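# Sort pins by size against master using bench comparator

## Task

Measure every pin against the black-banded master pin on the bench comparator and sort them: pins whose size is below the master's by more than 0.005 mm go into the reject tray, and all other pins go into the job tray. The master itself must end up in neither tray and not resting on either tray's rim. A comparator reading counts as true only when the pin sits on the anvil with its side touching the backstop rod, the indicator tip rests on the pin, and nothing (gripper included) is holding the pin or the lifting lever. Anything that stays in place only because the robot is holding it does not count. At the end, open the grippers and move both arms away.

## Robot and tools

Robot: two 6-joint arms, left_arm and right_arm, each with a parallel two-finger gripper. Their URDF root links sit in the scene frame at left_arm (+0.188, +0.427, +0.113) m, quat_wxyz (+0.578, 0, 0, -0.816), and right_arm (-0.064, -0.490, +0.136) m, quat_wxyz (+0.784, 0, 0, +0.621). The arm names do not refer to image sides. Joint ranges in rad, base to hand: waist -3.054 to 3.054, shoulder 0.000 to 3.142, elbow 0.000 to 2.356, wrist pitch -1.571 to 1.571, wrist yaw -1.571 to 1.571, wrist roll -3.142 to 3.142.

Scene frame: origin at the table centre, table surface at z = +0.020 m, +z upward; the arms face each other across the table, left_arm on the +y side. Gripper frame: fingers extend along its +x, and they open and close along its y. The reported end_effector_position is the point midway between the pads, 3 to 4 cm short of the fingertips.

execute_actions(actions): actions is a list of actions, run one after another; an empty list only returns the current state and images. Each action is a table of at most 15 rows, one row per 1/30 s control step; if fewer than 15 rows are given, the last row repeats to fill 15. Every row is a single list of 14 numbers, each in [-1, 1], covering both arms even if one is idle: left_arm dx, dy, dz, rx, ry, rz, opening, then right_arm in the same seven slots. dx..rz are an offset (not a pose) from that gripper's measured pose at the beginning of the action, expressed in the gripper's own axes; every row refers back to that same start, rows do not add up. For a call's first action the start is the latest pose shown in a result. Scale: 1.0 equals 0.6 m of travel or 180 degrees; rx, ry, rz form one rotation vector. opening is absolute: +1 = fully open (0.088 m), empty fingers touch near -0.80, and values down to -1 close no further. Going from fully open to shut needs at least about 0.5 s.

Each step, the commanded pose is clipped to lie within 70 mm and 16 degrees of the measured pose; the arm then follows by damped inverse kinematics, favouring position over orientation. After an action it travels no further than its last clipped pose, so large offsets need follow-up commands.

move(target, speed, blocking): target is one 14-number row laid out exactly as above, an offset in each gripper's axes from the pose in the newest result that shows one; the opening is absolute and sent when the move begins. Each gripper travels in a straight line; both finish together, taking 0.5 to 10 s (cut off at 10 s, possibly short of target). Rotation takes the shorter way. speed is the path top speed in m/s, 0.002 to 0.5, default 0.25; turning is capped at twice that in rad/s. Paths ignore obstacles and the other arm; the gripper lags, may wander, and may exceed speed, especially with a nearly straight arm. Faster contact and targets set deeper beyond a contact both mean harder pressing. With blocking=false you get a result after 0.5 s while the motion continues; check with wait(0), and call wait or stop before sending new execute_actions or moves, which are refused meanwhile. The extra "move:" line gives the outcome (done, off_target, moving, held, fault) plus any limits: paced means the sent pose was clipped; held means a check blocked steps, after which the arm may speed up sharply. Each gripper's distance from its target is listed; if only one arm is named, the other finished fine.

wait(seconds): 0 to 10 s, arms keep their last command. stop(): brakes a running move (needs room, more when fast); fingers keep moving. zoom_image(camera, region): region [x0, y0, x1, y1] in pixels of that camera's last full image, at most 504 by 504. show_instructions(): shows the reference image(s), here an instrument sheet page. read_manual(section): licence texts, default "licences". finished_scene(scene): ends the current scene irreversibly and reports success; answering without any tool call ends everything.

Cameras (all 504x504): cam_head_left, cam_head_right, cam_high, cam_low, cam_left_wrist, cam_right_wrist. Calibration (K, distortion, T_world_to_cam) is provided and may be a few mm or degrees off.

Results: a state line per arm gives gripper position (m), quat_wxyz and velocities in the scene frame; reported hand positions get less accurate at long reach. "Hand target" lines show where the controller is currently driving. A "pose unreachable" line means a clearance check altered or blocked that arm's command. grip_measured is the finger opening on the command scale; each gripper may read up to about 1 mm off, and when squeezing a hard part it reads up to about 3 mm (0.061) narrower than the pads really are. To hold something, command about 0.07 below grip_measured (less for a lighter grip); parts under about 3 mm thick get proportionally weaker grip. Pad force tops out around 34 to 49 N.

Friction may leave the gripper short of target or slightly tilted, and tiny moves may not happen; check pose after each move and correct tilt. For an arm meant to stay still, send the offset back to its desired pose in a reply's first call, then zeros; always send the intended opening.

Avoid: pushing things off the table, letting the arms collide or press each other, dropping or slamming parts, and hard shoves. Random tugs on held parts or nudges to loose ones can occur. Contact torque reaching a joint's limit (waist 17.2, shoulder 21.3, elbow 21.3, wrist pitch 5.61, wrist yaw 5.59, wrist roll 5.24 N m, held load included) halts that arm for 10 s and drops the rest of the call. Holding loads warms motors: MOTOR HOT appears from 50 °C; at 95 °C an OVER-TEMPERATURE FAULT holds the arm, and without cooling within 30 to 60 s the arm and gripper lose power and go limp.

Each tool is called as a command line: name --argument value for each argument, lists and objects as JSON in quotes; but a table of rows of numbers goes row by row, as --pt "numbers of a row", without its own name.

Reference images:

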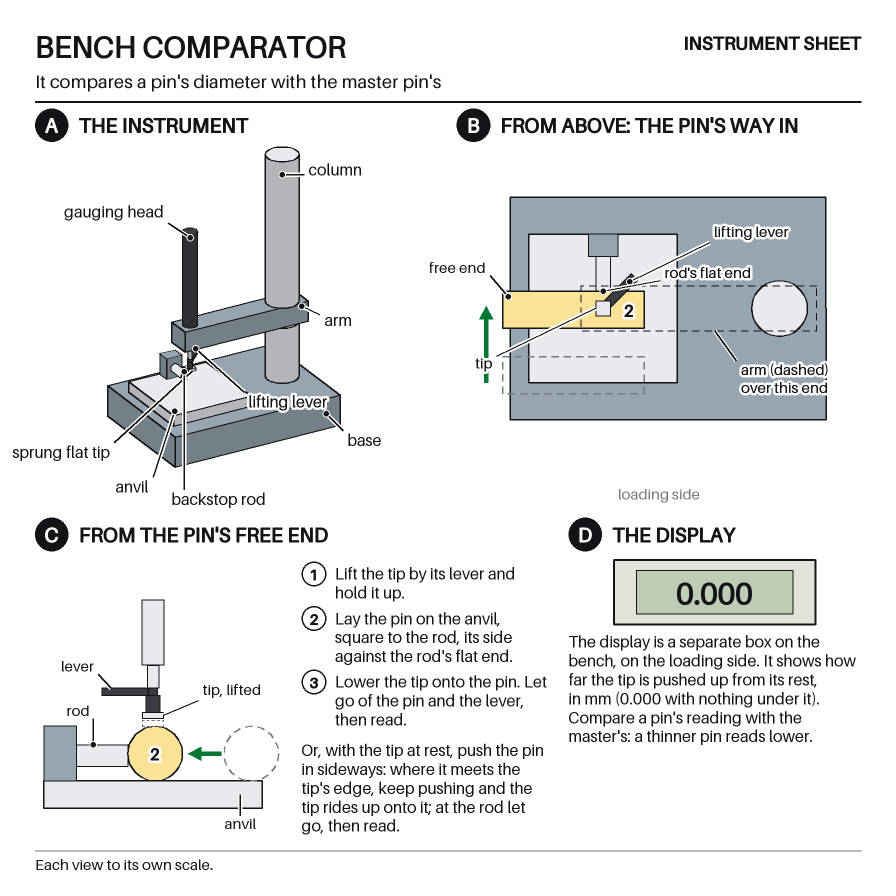

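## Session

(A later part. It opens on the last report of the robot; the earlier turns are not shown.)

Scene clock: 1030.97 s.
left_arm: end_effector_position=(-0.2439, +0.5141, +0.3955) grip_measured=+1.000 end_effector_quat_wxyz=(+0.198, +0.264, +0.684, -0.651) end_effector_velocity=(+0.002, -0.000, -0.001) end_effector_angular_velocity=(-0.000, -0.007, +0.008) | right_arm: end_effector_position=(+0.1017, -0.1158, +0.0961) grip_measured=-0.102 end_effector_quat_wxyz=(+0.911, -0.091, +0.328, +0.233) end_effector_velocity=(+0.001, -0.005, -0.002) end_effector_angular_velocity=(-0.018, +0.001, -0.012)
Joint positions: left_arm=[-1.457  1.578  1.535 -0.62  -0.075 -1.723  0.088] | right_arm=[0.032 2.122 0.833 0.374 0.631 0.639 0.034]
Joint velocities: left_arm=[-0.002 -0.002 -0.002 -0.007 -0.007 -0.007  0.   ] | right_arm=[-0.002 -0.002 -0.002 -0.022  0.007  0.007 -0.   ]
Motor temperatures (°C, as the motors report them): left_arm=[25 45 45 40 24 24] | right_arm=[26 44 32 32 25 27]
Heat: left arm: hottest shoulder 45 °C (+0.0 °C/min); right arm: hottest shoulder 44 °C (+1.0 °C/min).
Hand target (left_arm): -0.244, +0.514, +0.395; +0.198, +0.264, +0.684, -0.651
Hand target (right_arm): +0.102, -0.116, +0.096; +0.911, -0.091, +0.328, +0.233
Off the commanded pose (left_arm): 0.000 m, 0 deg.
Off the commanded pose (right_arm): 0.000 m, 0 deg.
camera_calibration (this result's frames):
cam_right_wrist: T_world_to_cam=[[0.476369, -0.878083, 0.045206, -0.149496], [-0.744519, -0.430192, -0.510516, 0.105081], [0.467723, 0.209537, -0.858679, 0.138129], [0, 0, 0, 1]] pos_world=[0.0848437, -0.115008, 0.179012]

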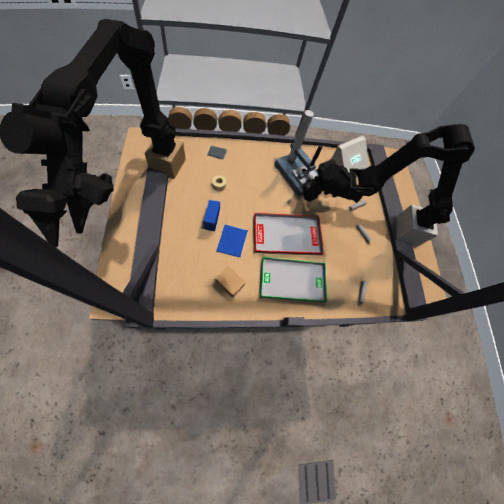

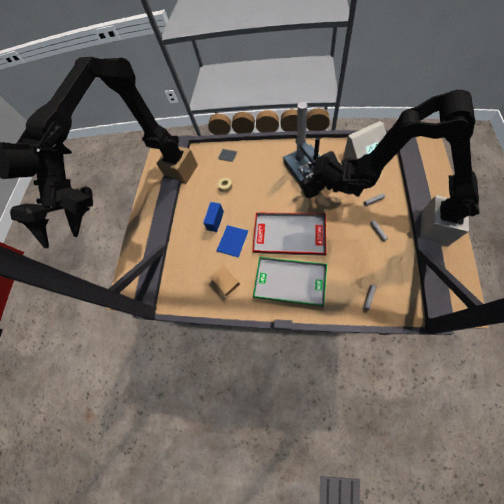

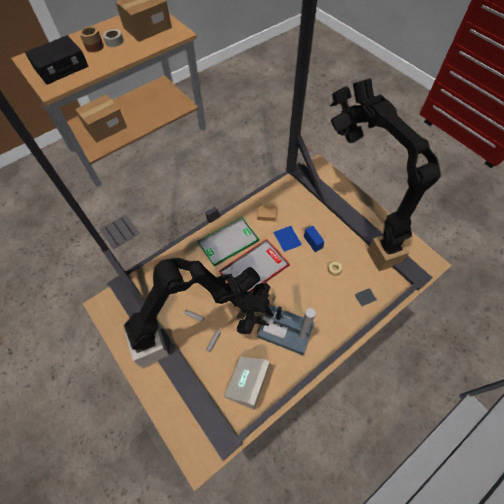

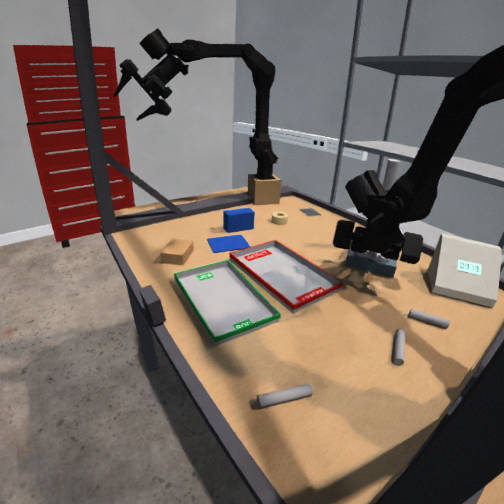

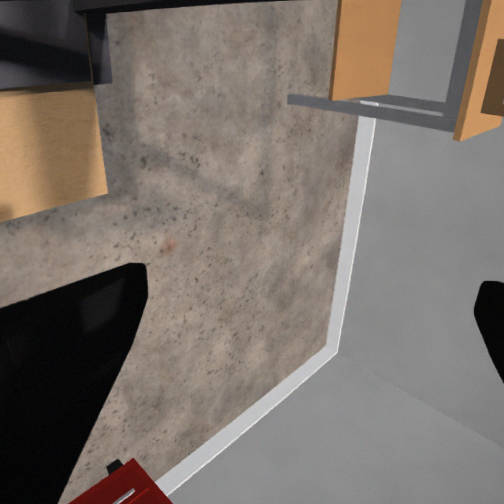

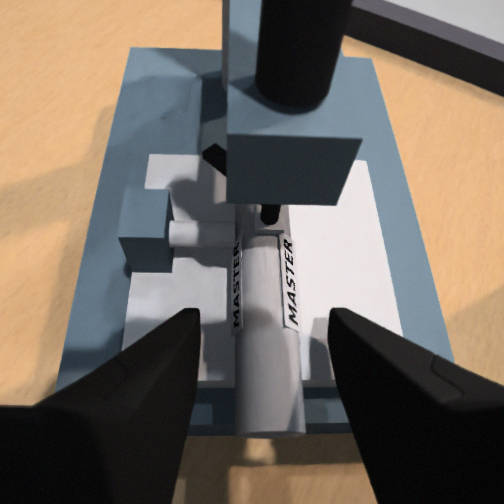

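zoom_image --camera "cam_right_wrist" --region '[160,180,360,330]'

wait --seconds 1

zoom_image --camera "cam_low" --region '[440,250,504,290]'

Region (160, 180, 360, 330) of cam_right_wrist's 504x504 image, scaled by 2.520, with more detail than that image has; it fills the top 378 rows of this view, and the rest is white.

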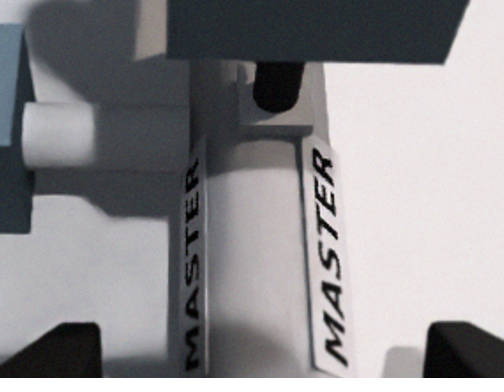

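Scene clock: 1041.57 s.
left_arm: end_effector_position=(-0.2439, +0.5141, +0.3955) grip_measured=+1.000 end_effector_quat_wxyz=(+0.198, +0.264, +0.684, -0.651) end_effector_velocity=(+0.002, +0.002, -0.001) end_effector_angular_velocity=(+0.020, -0.010, +0.005) | right_arm: end_effector_position=(+0.1017, -0.1158, +0.0961) grip_measured=-0.102 end_effector_quat_wxyz=(+0.911, -0.091, +0.328, +0.233) end_effector_velocity=(-0.000, -0.001, -0.001) end_effector_angular_velocity=(-0.011, +0.004, +0.007)
Joint positions: left_arm=[-1.457  1.578  1.535 -0.62  -0.075 -1.723  0.088] | right_arm=[0.032 2.122 0.833 0.374 0.631 0.639 0.034]
Joint velocities: left_arm=[-0.002 -0.002 -0.002 -0.007  0.007 -0.022  0.   ] | right_arm=[-0.002 -0.002 -0.002 -0.007 -0.007 -0.007 -0.   ]
Motor temperatures (°C, as the motors report them): left_arm=[25 45 45 40 24 24] | right_arm=[26 45 31 32 25 27]
Heat: left arm: hottest shoulder 45 °C (+0.0 °C/min); right arm: hottest shoulder 45 °C (+2.0 °C/min).
Hand target (left_arm): -0.244, +0.514, +0.395; +0.198, +0.264, +0.684, -0.651
Hand target (right_arm): +0.102, -0.116, +0.096; +0.911, -0.091, +0.328, +0.233
Off the commanded pose (left_arm): 0.000 m, 0 deg.
Off the commanded pose (right_arm): 0.000 m, 0 deg.
wait: 1.00 s; at rest from the start
camera_calibration (this result's frames):
cam_right_wrist: T_world_to_cam=[[0.476369, -0.878083, 0.045206, -0.149496], [-0.744519, -0.430192, -0.510516, 0.105081], [0.467723, 0.209537, -0.858679, 0.138129], [0, 0, 0, 1]] pos_world=[0.0848437, -0.115008, 0.179012]

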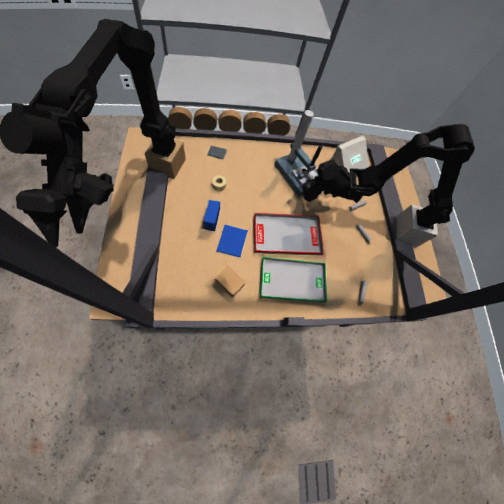

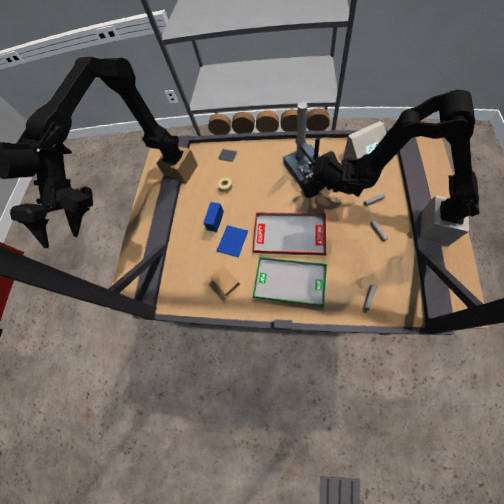

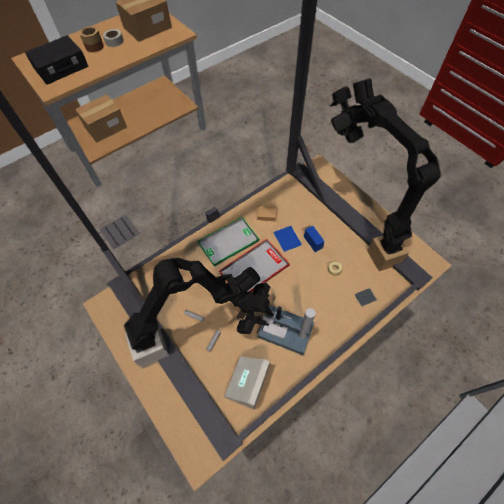

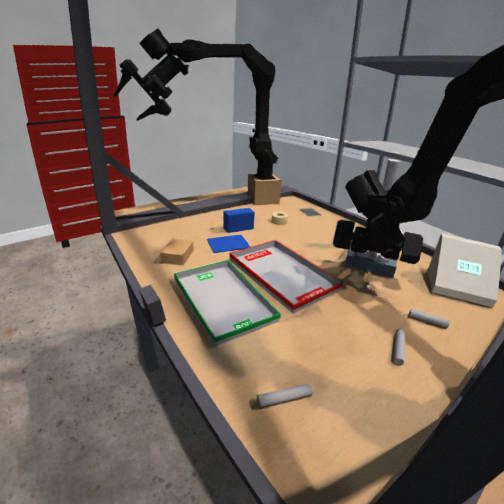

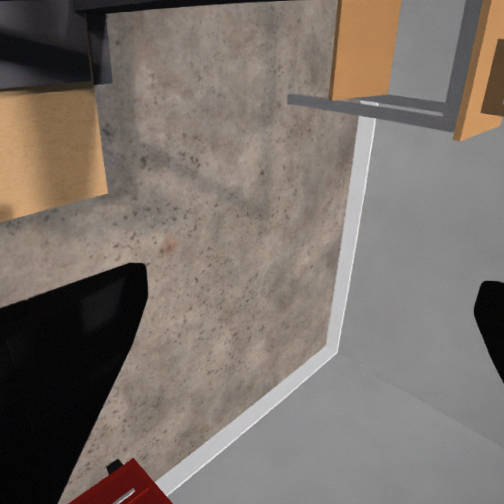

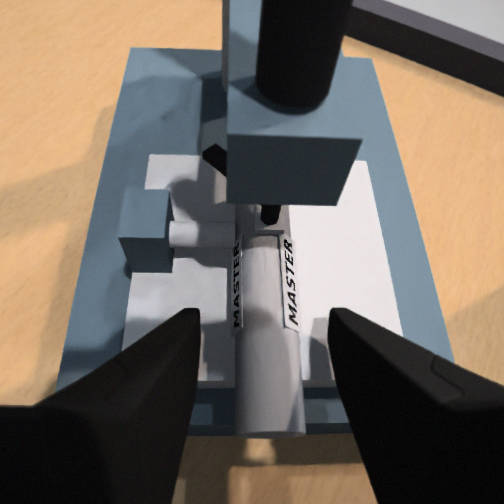

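Region (440, 250, 504, 290) of cam_low's 504x504 image, scaled by 7.875, with more detail than that image has; it fills the top 315 rows of this view, and the rest is white.

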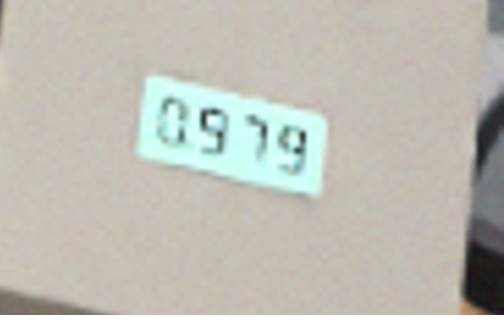

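execute_actions --actions '[[[0,0,0,0,0,0,1, 0,0,0,0,0,0,-0.6]],[[0,0,0,0,0,0,1, 0,0,0,0,0,0,-0.6]]]'

move --target '[0,0,0,0,0,0,1, 0,-0.055,0.003,0,0,0,-0.6]' --speed 0.04

Scene clock: 1070.50 s.
left_arm: end_effector_position=(-0.2439, +0.5141, +0.3955) grip_measured=+1.000 end_effector_quat_wxyz=(+0.198, +0.264, +0.684, -0.651) end_effector_velocity=(+0.002, -0.000, -0.001) end_effector_angular_velocity=(-0.000, -0.007, +0.008) | right_arm: end_effector_position=(+0.1017, -0.1158, +0.0961) grip_measured=-0.519 end_effector_quat_wxyz=(+0.911, -0.091, +0.328, +0.233) end_effector_velocity=(+0.001, -0.005, -0.002) end_effector_angular_velocity=(-0.028, -0.004, -0.002)
Joint positions: left_arm=[-1.457  1.578  1.535 -0.62  -0.075 -1.723  0.088] | right_arm=[0.032 2.122 0.833 0.374 0.631 0.639 0.014]
Joint velocities: left_arm=[-0.002 -0.002 -0.002 -0.007 -0.007 -0.007  0.   ] | right_arm=[-0.002 -0.002 -0.002 -0.022  0.007 -0.007 -0.   ]
Motor temperatures (°C, as the motors report them): left_arm=[25 45 46 40 24 24] | right_arm=[26 47 30 32 25 27]
Heat: left arm: hottest elbow 46 °C (+1.0 °C/min); right arm: hottest shoulder 47 °C (+3.0 °C/min).
Hand target (left_arm): -0.244, +0.514, +0.395; +0.198, +0.264, +0.684, -0.651
Hand target (right_arm): +0.102, -0.116, +0.096; +0.911, -0.091, +0.328, +0.233
Off the commanded pose (left_arm): 0.000 m, 0 deg.
Off the commanded pose (right_arm): 0.000 m, 0 deg.
camera_calibration (this result's frames):
cam_right_wrist: T_world_to_cam=[[0.476151, -0.878191, 0.0453997, -0.149552], [-0.744467, -0.430049, -0.510711, 0.105142], [0.468026, 0.209377, -0.858553, 0.138077], [0, 0, 0, 1]] pos_world=[0.0848606, -0.115029, 0.179034]

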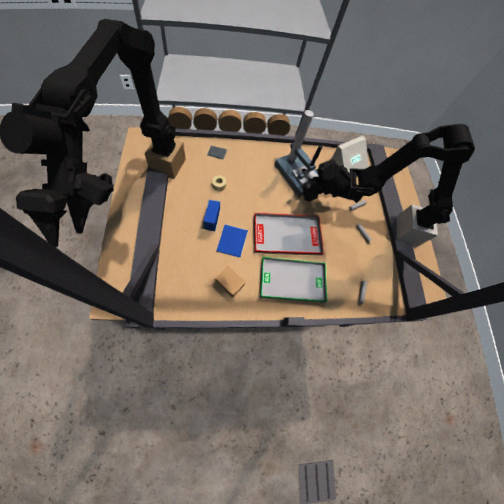

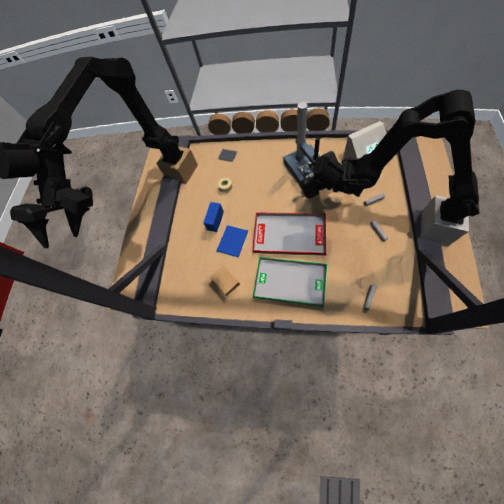

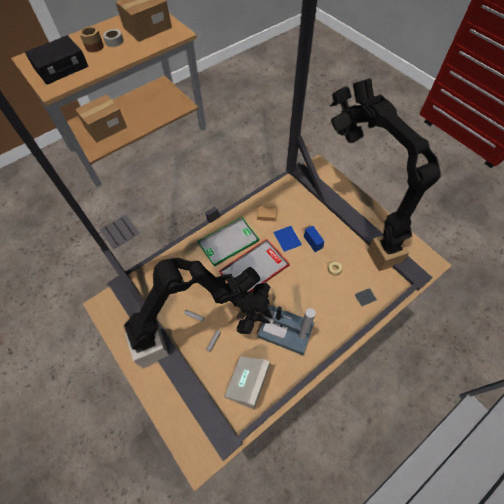

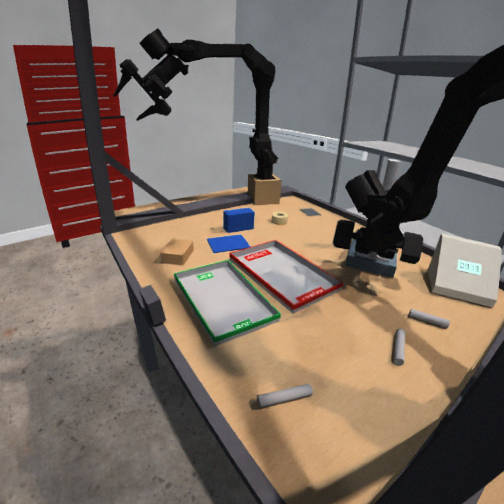

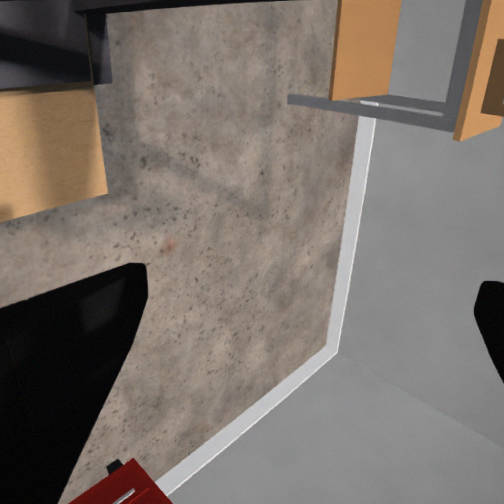

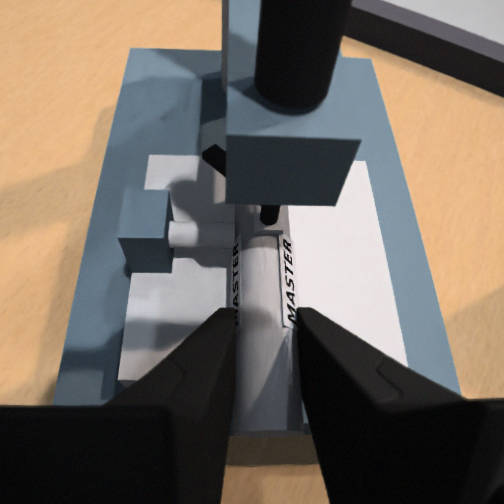

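Scene clock: 1071.63 s.
left_arm: end_effector_position=(-0.2439, +0.5141, +0.3955) grip_measured=+1.000 end_effector_quat_wxyz=(+0.198, +0.264, +0.684, -0.651) end_effector_velocity=(+0.003, +0.004, -0.003) end_effector_angular_velocity=(-0.004, -0.012, -0.018) | right_arm: end_effector_position=(+0.1169, -0.1407, +0.0951) grip_measured=-0.519 end_effector_quat_wxyz=(+0.910, -0.090, +0.330, +0.234) end_effector_velocity=(-0.001, -0.004, -0.003) end_effector_angular_velocity=(-0.012, +0.017, +0.011)
Joint positions: left_arm=[-1.457  1.578  1.535 -0.62  -0.075 -1.723  0.088] | right_arm=[-0.035  2.082  0.731  0.472  0.585  0.576  0.014]
Joint velocities: left_arm=[-0.007 -0.002 -0.007 -0.007  0.007  0.007  0.   ] | right_arm=[-0.007 -0.007 -0.012 -0.007 -0.022 -0.007 -0.   ]
Motor temperatures (°C, as the motors report them): left_arm=[25 45 46 40 24 24] | right_arm=[26 47 30 32 25 27]
Heat: left arm: hottest elbow 46 °C (+1.0 °C/min); right arm: hottest shoulder 47 °C (+3.0 °C/min).
Hand target (left_arm): -0.244, +0.514, +0.395; +0.198, +0.264, +0.684, -0.651
Hand target (right_arm): +0.119, -0.144, +0.098; +0.911, -0.090, +0.328, +0.233
Off the commanded pose (left_arm): 0.000 m, 0 deg.
Off the commanded pose (right_arm): 0.005 m, 0 deg.
move: done
camera_calibration (this result's frames):
cam_right_wrist: T_world_to_cam=[[0.477789, -0.87743, 0.0428273, -0.178449], [-0.745706, -0.430867, -0.508208, 0.105004], [0.46437, 0.21088, -0.860169, 0.136146], [0, 0, 0, 1]] pos_world=[0.100341, -0.140044, 0.178115]

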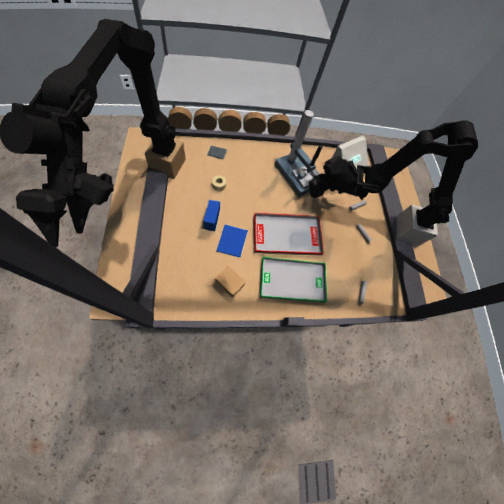

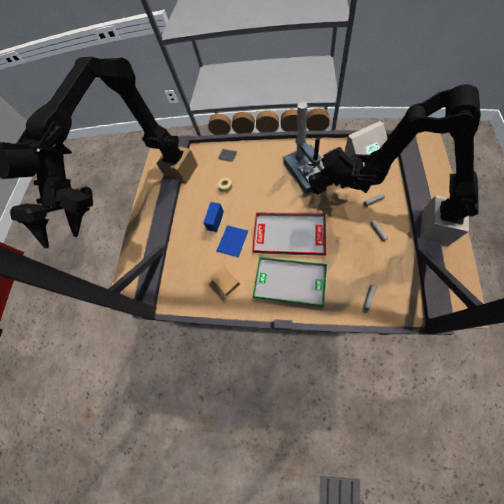

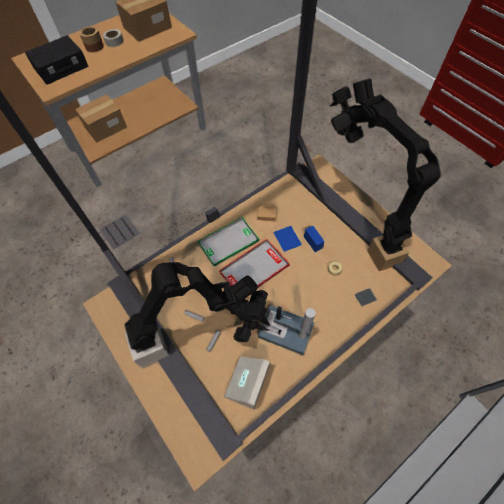

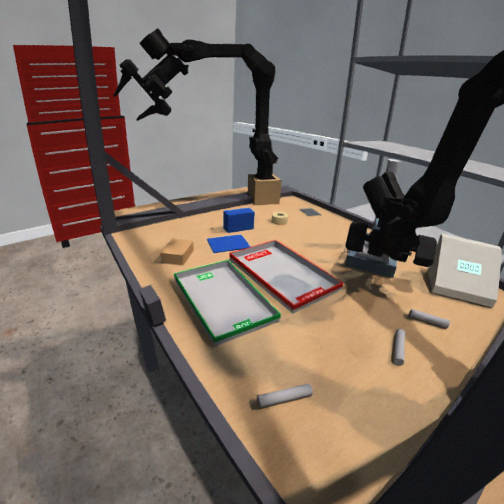

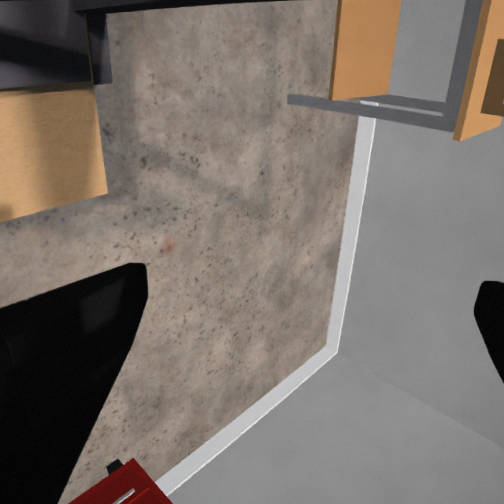

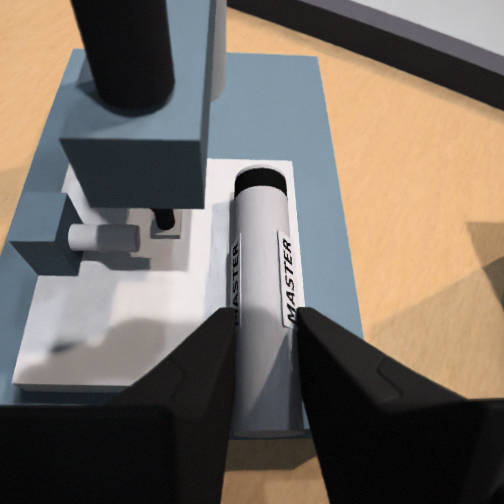

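move --target '[0,0,0,0,0,0,1, -0.1575,-0.0055,-0.0777,0,0,0,-0.6]' --speed 0.12

move --target '[0,0,0,0,0,0,1, 0.064,0,-0.077,0,0,0,-0.6]' --speed 0.08

Scene clock: 1092.60 s.
left_arm: end_effector_position=(-0.2439, +0.5141, +0.3955) grip_measured=+1.000 end_effector_quat_wxyz=(+0.198, +0.264, +0.684, -0.651) end_effector_velocity=(-0.001, -0.002, +0.003) end_effector_angular_velocity=(-0.005, +0.014, +0.019) | right_arm: end_effector_position=(+0.0300, -0.1934, +0.1153) grip_measured=-0.519 end_effector_quat_wxyz=(+0.909, -0.099, +0.332, +0.234) end_effector_velocity=(+0.000, -0.008, -0.002) end_effector_angular_velocity=(-0.032, -0.005, -0.006)
Joint positions: left_arm=[-1.457  1.578  1.535 -0.62  -0.075 -1.723  0.088] | right_arm=[0.258 1.839 0.527 0.226 0.747 0.88  0.014]
Joint velocities: left_arm=[-0.002 -0.002  0.002  0.007 -0.022 -0.007  0.   ] | right_arm=[ 0.002 -0.007 -0.007 -0.037  0.007  0.007  0.   ]
Motor temperatures (°C, as the motors report them): left_arm=[25 45 46 40 24 24] | right_arm=[26 49 29 32 25 27]
Heat: left arm: hottest elbow 46 °C (+1.0 °C/min); right arm: hottest shoulder 49 °C (+5.0 °C/min).
Hand target (left_arm): -0.244, +0.514, +0.395; +0.198, +0.264, +0.684, -0.651
Hand target (right_arm): +0.030, -0.193, +0.120; +0.910, -0.090, +0.328, +0.234
Off the commanded pose (left_arm): 0.000 m, 0 deg.
Off the commanded pose (right_arm): 0.005 m, 1 deg.
move: done
camera_calibration (this result's frames):
cam_right_wrist: T_world_to_cam=[[0.482285, -0.874131, 0.0574179, -0.18514], [-0.743931, -0.443296, -0.500055, 0.0243471], [0.462567, 0.198454, -0.864088, 0.20305], [0, 0, 0, 1]] pos_world=[0.0134788, -0.19134, 0.198258]

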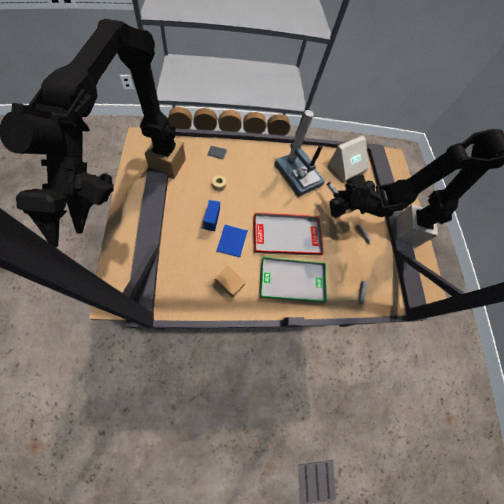

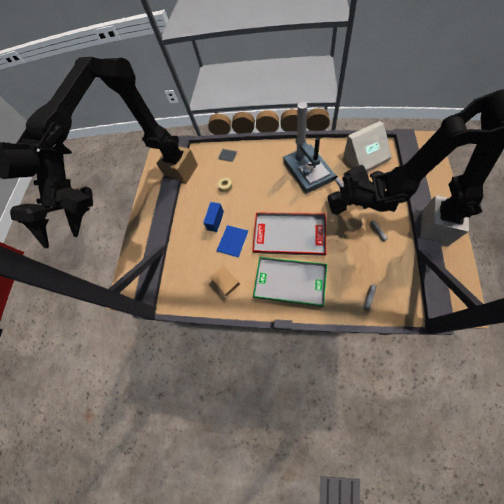

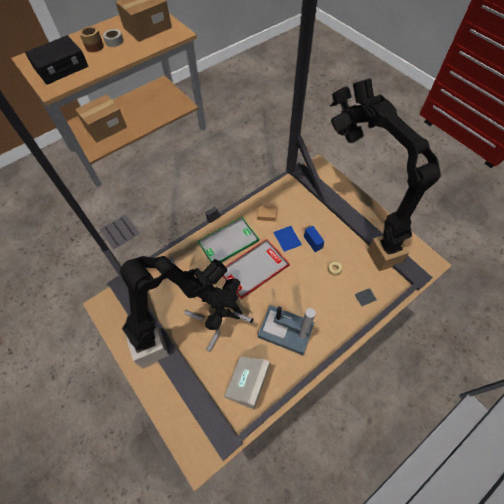

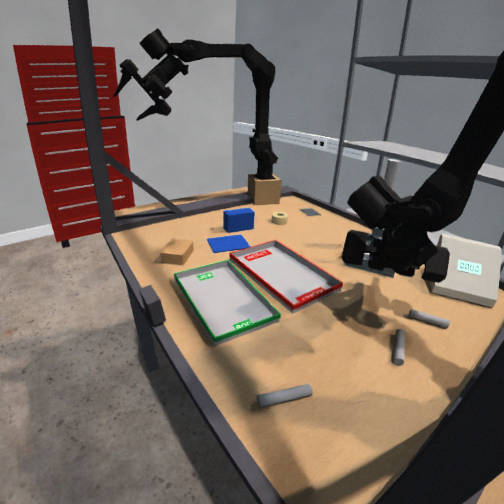

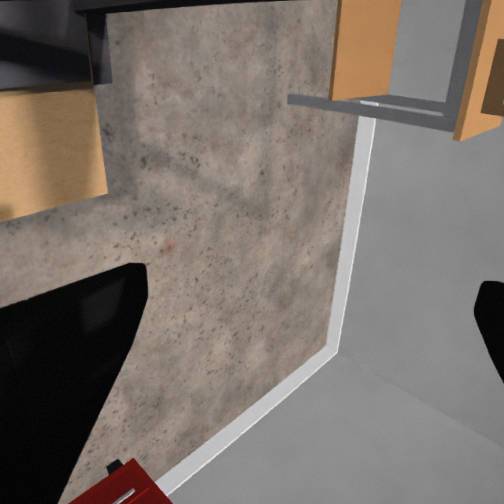

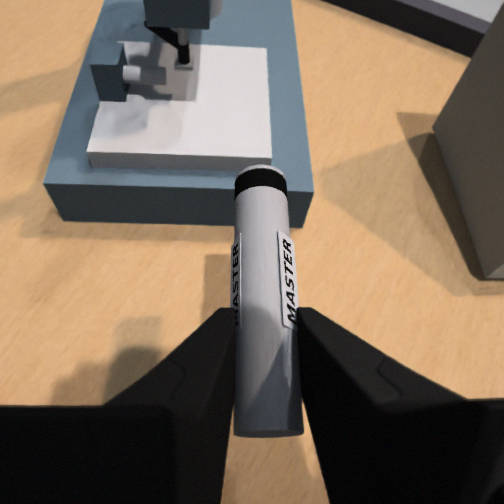

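Scene clock: 1093.73 s.
left_arm: end_effector_position=(-0.2439, +0.5141, +0.3955) grip_measured=+1.000 end_effector_quat_wxyz=(+0.198, +0.264, +0.684, -0.651) end_effector_velocity=(+0.002, -0.000, -0.001) end_effector_angular_velocity=(-0.000, -0.007, +0.008) | right_arm: end_effector_position=(+0.0297, -0.1941, +0.0575) grip_measured=-0.519 end_effector_quat_wxyz=(+0.908, -0.097, +0.333, +0.235) end_effector_velocity=(-0.000, +0.000, -0.002) end_effector_angular_velocity=(-0.008, -0.001, +0.015)
Joint positions: left_arm=[-1.457  1.578  1.535 -0.62  -0.075 -1.723  0.088] | right_arm=[0.258 2.136 0.517 0.536 0.745 0.88  0.014]
Joint velocities: left_arm=[-0.002 -0.002 -0.002 -0.007 -0.007 -0.007  0.   ] | right_arm=[-0.002  0.012 -0.002  0.022 -0.007 -0.022 -0.   ]
Motor temperatures (°C, as the motors report them): left_arm=[25 45 46 40 24 24] | right_arm=[26 49 29 32 25 27]
Heat: left arm: hottest elbow 46 °C (+1.0 °C/min); right arm: hottest shoulder 49 °C (+4.1 °C/min).
Hand target (left_arm): -0.244, +0.514, +0.395; +0.198, +0.264, +0.684, -0.651
Hand target (right_arm): +0.030, -0.195, +0.055; +0.909, -0.099, +0.332, +0.234
Off the commanded pose (left_arm): 0.000 m, 0 deg.
Off the commanded pose (right_arm): 0.002 m, 0 deg.
move: done
camera_calibration (this result's frames):
cam_right_wrist: T_world_to_cam=[[0.48351, -0.873674, 0.0539658, -0.182104], [-0.744594, -0.442922, -0.4994, -0.00502511], [0.460215, 0.201282, -0.864689, 0.154067], [0, 0, 0, 1]] pos_world=[0.0134033, -0.192336, 0.140538]

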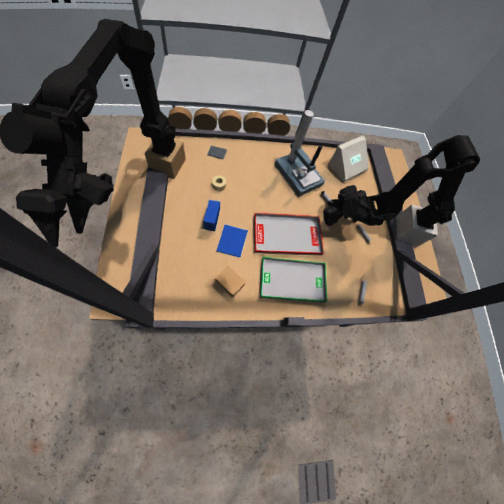

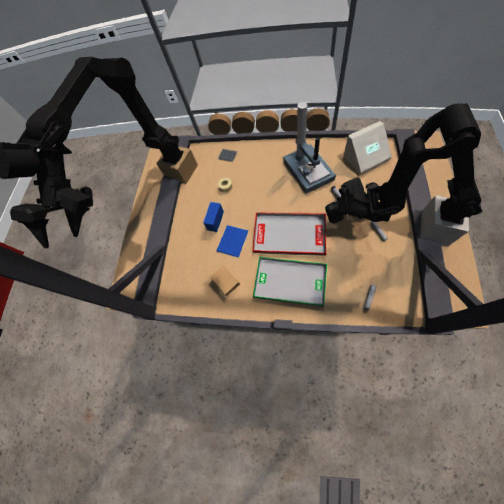

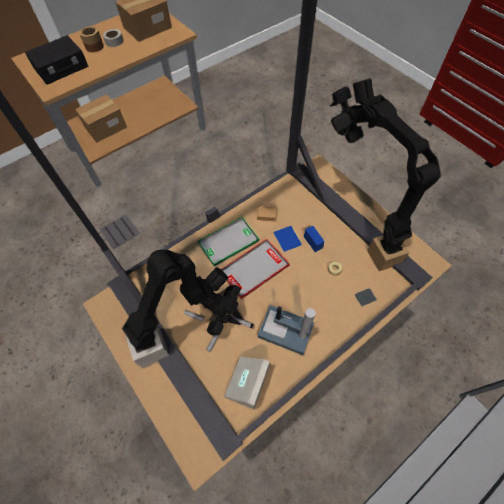

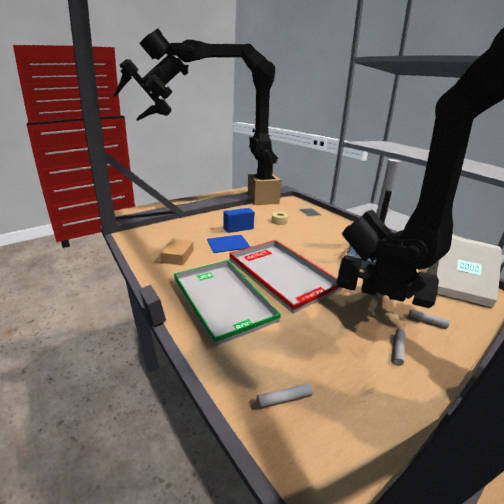

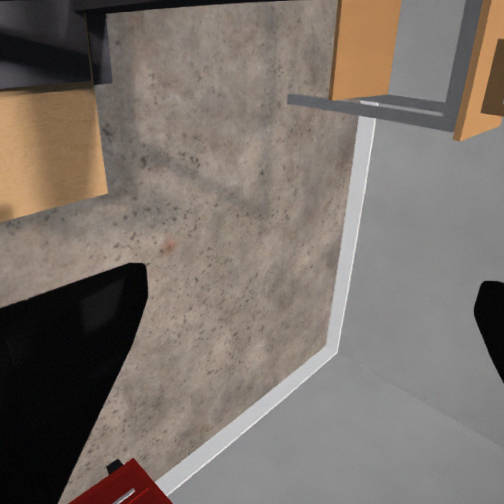

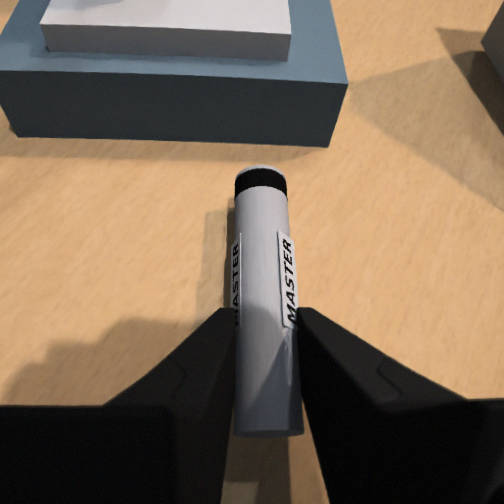

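move --target '[0,0,0,0,0,0,1, 0.007,0,-0.009,0,0,0,-0.6]' --speed 0.04

execute_actions --actions '[[[0,0,0,0,0,0,1, 0,0,0,0,0,0,0.0]],[[0,0,0,0,0,0,1, 0,0,0,0,0,0,0.0]]]'

Scene clock: 1100.03 s.
left_arm: end_effector_position=(-0.2439, +0.5141, +0.3955) grip_measured=+1.000 end_effector_quat_wxyz=(+0.198, +0.264, +0.684, -0.651) end_effector_velocity=(+0.004, -0.003, -0.006) end_effector_angular_velocity=(-0.013, -0.024, +0.019) | right_arm: end_effector_position=(+0.0295, -0.1942, +0.0530) grip_measured=-0.519 end_effector_quat_wxyz=(+0.908, -0.096, +0.333, +0.236) end_effector_velocity=(+0.001, -0.002, -0.002) end_effector_angular_velocity=(-0.007, +0.004, +0.001)
Joint positions: left_arm=[-1.457  1.578  1.535 -0.62  -0.075 -1.723  0.088] | right_arm=[0.258 2.16  0.517 0.564 0.743 0.88  0.014]
Joint velocities: left_arm=[-0.002 -0.002 -0.007 -0.022 -0.022 -0.007  0.   ] | right_arm=[-0.007  0.007 -0.002  0.007 -0.007 -0.007 -0.   ]
Motor temperatures (°C, as the motors report them): left_arm=[25 45 46 40 24 24] | right_arm=[26 48 29 32 25 27]
Heat: left arm: hottest elbow 46 °C (+1.0 °C/min); right arm: hottest shoulder 48 °C (+3.0 °C/min).
Hand target (left_arm): -0.244, +0.514, +0.395; +0.198, +0.264, +0.684, -0.651
Hand target (right_arm): +0.029, -0.194, +0.051; +0.908, -0.097, +0.333, +0.235
Off the commanded pose (left_arm): 0.000 m, 0 deg.
Off the commanded pose (right_arm): 0.002 m, 0 deg.
move: done
camera_calibration (this result's frames):
cam_right_wrist: T_world_to_cam=[[0.484385, -0.873416, 0.050148, -0.181561], [-0.745084, -0.441897, -0.499577, -0.00722041], [0.458499, 0.204623, -0.864817, 0.150985], [0, 0, 0, 1]] pos_world=[0.0133388, -0.192664, 0.136072]

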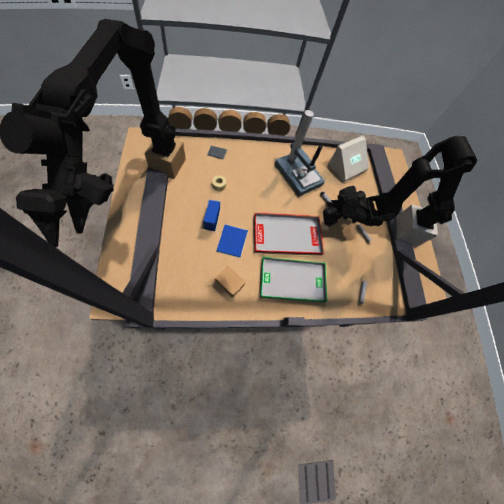

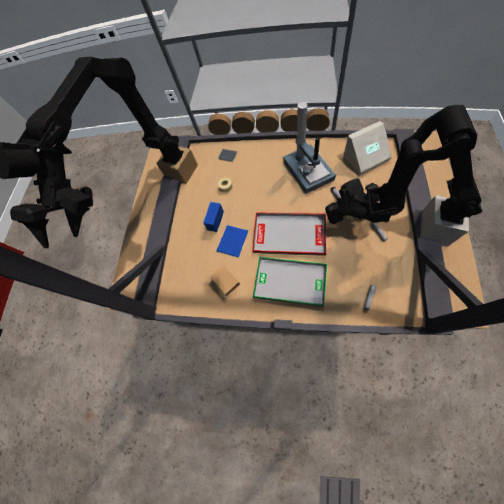

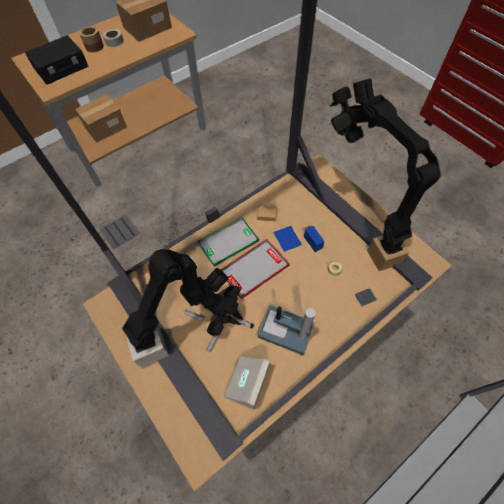

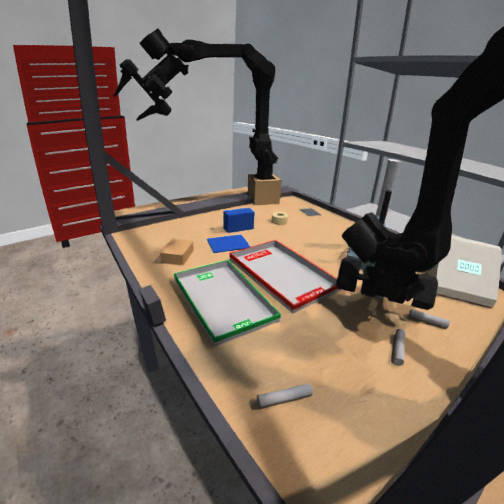

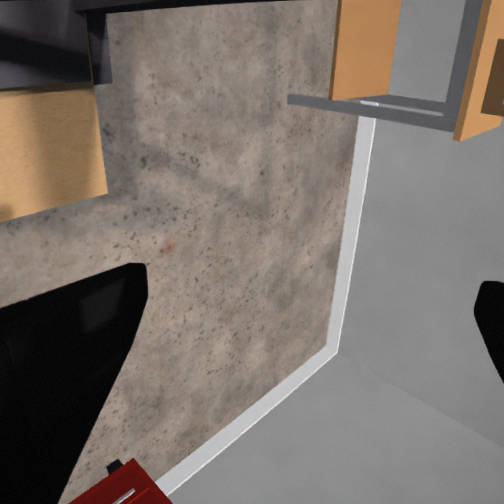

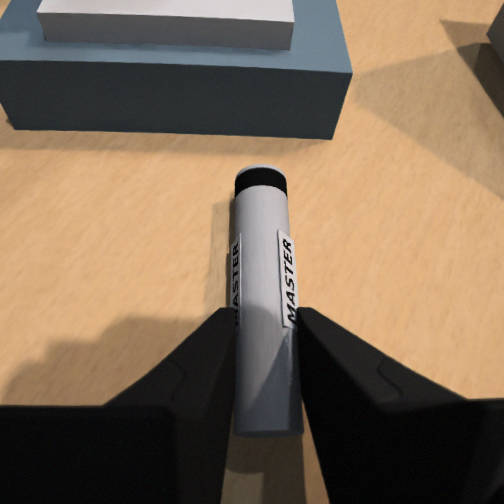

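Scene clock: 1101.03 s.
left_arm: end_effector_position=(-0.2439, +0.5141, +0.3955) grip_measured=+1.000 end_effector_quat_wxyz=(+0.198, +0.264, +0.684, -0.651) end_effector_velocity=(+0.004, -0.001, +0.000) end_effector_angular_velocity=(-0.001, -0.012, +0.008) | right_arm: end_effector_position=(+0.0295, -0.1942, +0.0530) grip_measured=-0.002 end_effector_quat_wxyz=(+0.908, -0.096, +0.333, +0.236) end_effector_velocity=(+0.000, -0.004, -0.002) end_effector_angular_velocity=(-0.027, +0.003, +0.006)
Joint positions: left_arm=[-1.457  1.578  1.535 -0.62  -0.075 -1.723  0.088] | right_arm=[0.258 2.16  0.517 0.564 0.743 0.88  0.039]
Joint velocities: left_arm=[-0.002 -0.007  0.002 -0.022 -0.007 -0.007  0.   ] | right_arm=[-0.002 -0.002 -0.002 -0.022 -0.007 -0.007 -0.   ]
Motor temperatures (°C, as the motors report them): left_arm=[25 46 46 40 24 24] | right_arm=[26 48 29 32 25 27]
Heat: left arm: hottest shoulder 46 °C (+1.0 °C/min); right arm: hottest shoulder 48 °C (+3.0 °C/min).
Hand target (left_arm): -0.244, +0.514, +0.395; +0.198, +0.264, +0.684, -0.651
Hand target (right_arm): +0.029, -0.194, +0.053; +0.908, -0.096, +0.333, +0.236
Off the commanded pose (left_arm): 0.000 m, 0 deg.
Off the commanded pose (right_arm): 0.000 m, 0 deg.
camera_calibration (this result's frames):
cam_right_wrist: T_world_to_cam=[[0.484385, -0.873416, 0.050148, -0.181561], [-0.745084, -0.441897, -0.499577, -0.00722041], [0.458499, 0.204623, -0.864817, 0.150985], [0, 0, 0, 1]] pos_world=[0.0133388, -0.192664, 0.136072]

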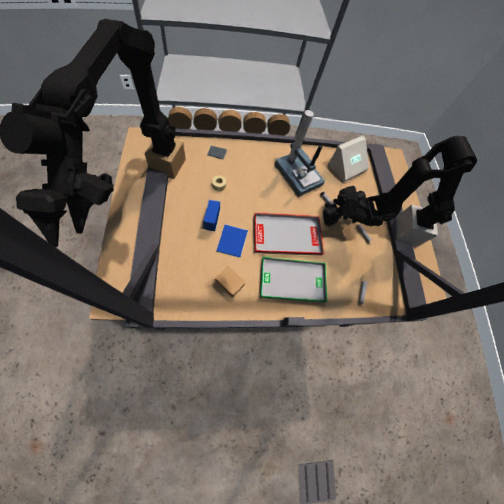

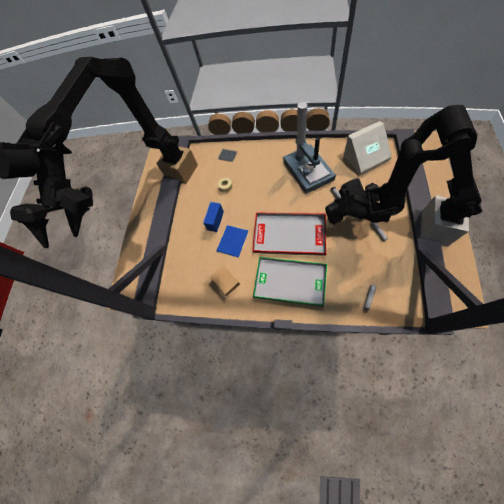

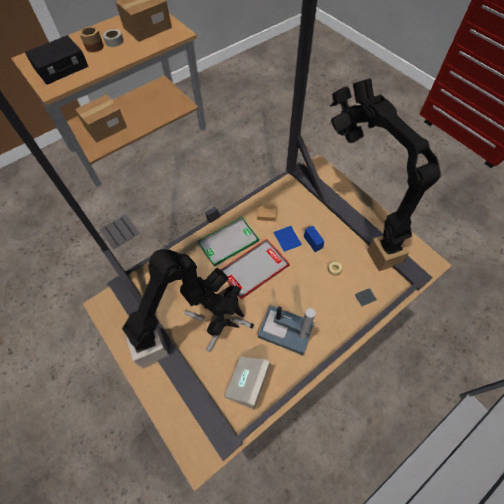

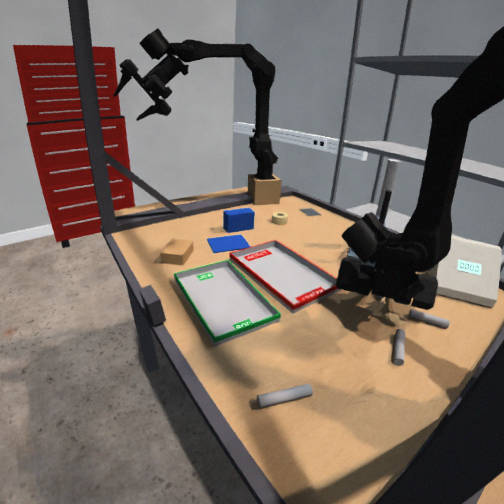

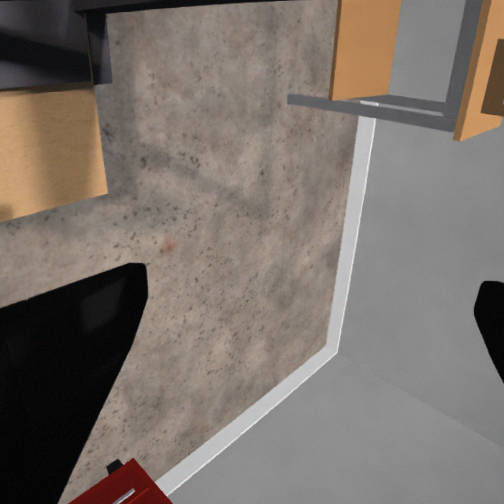

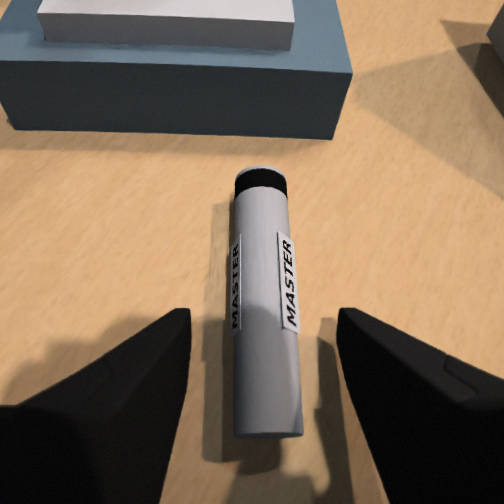

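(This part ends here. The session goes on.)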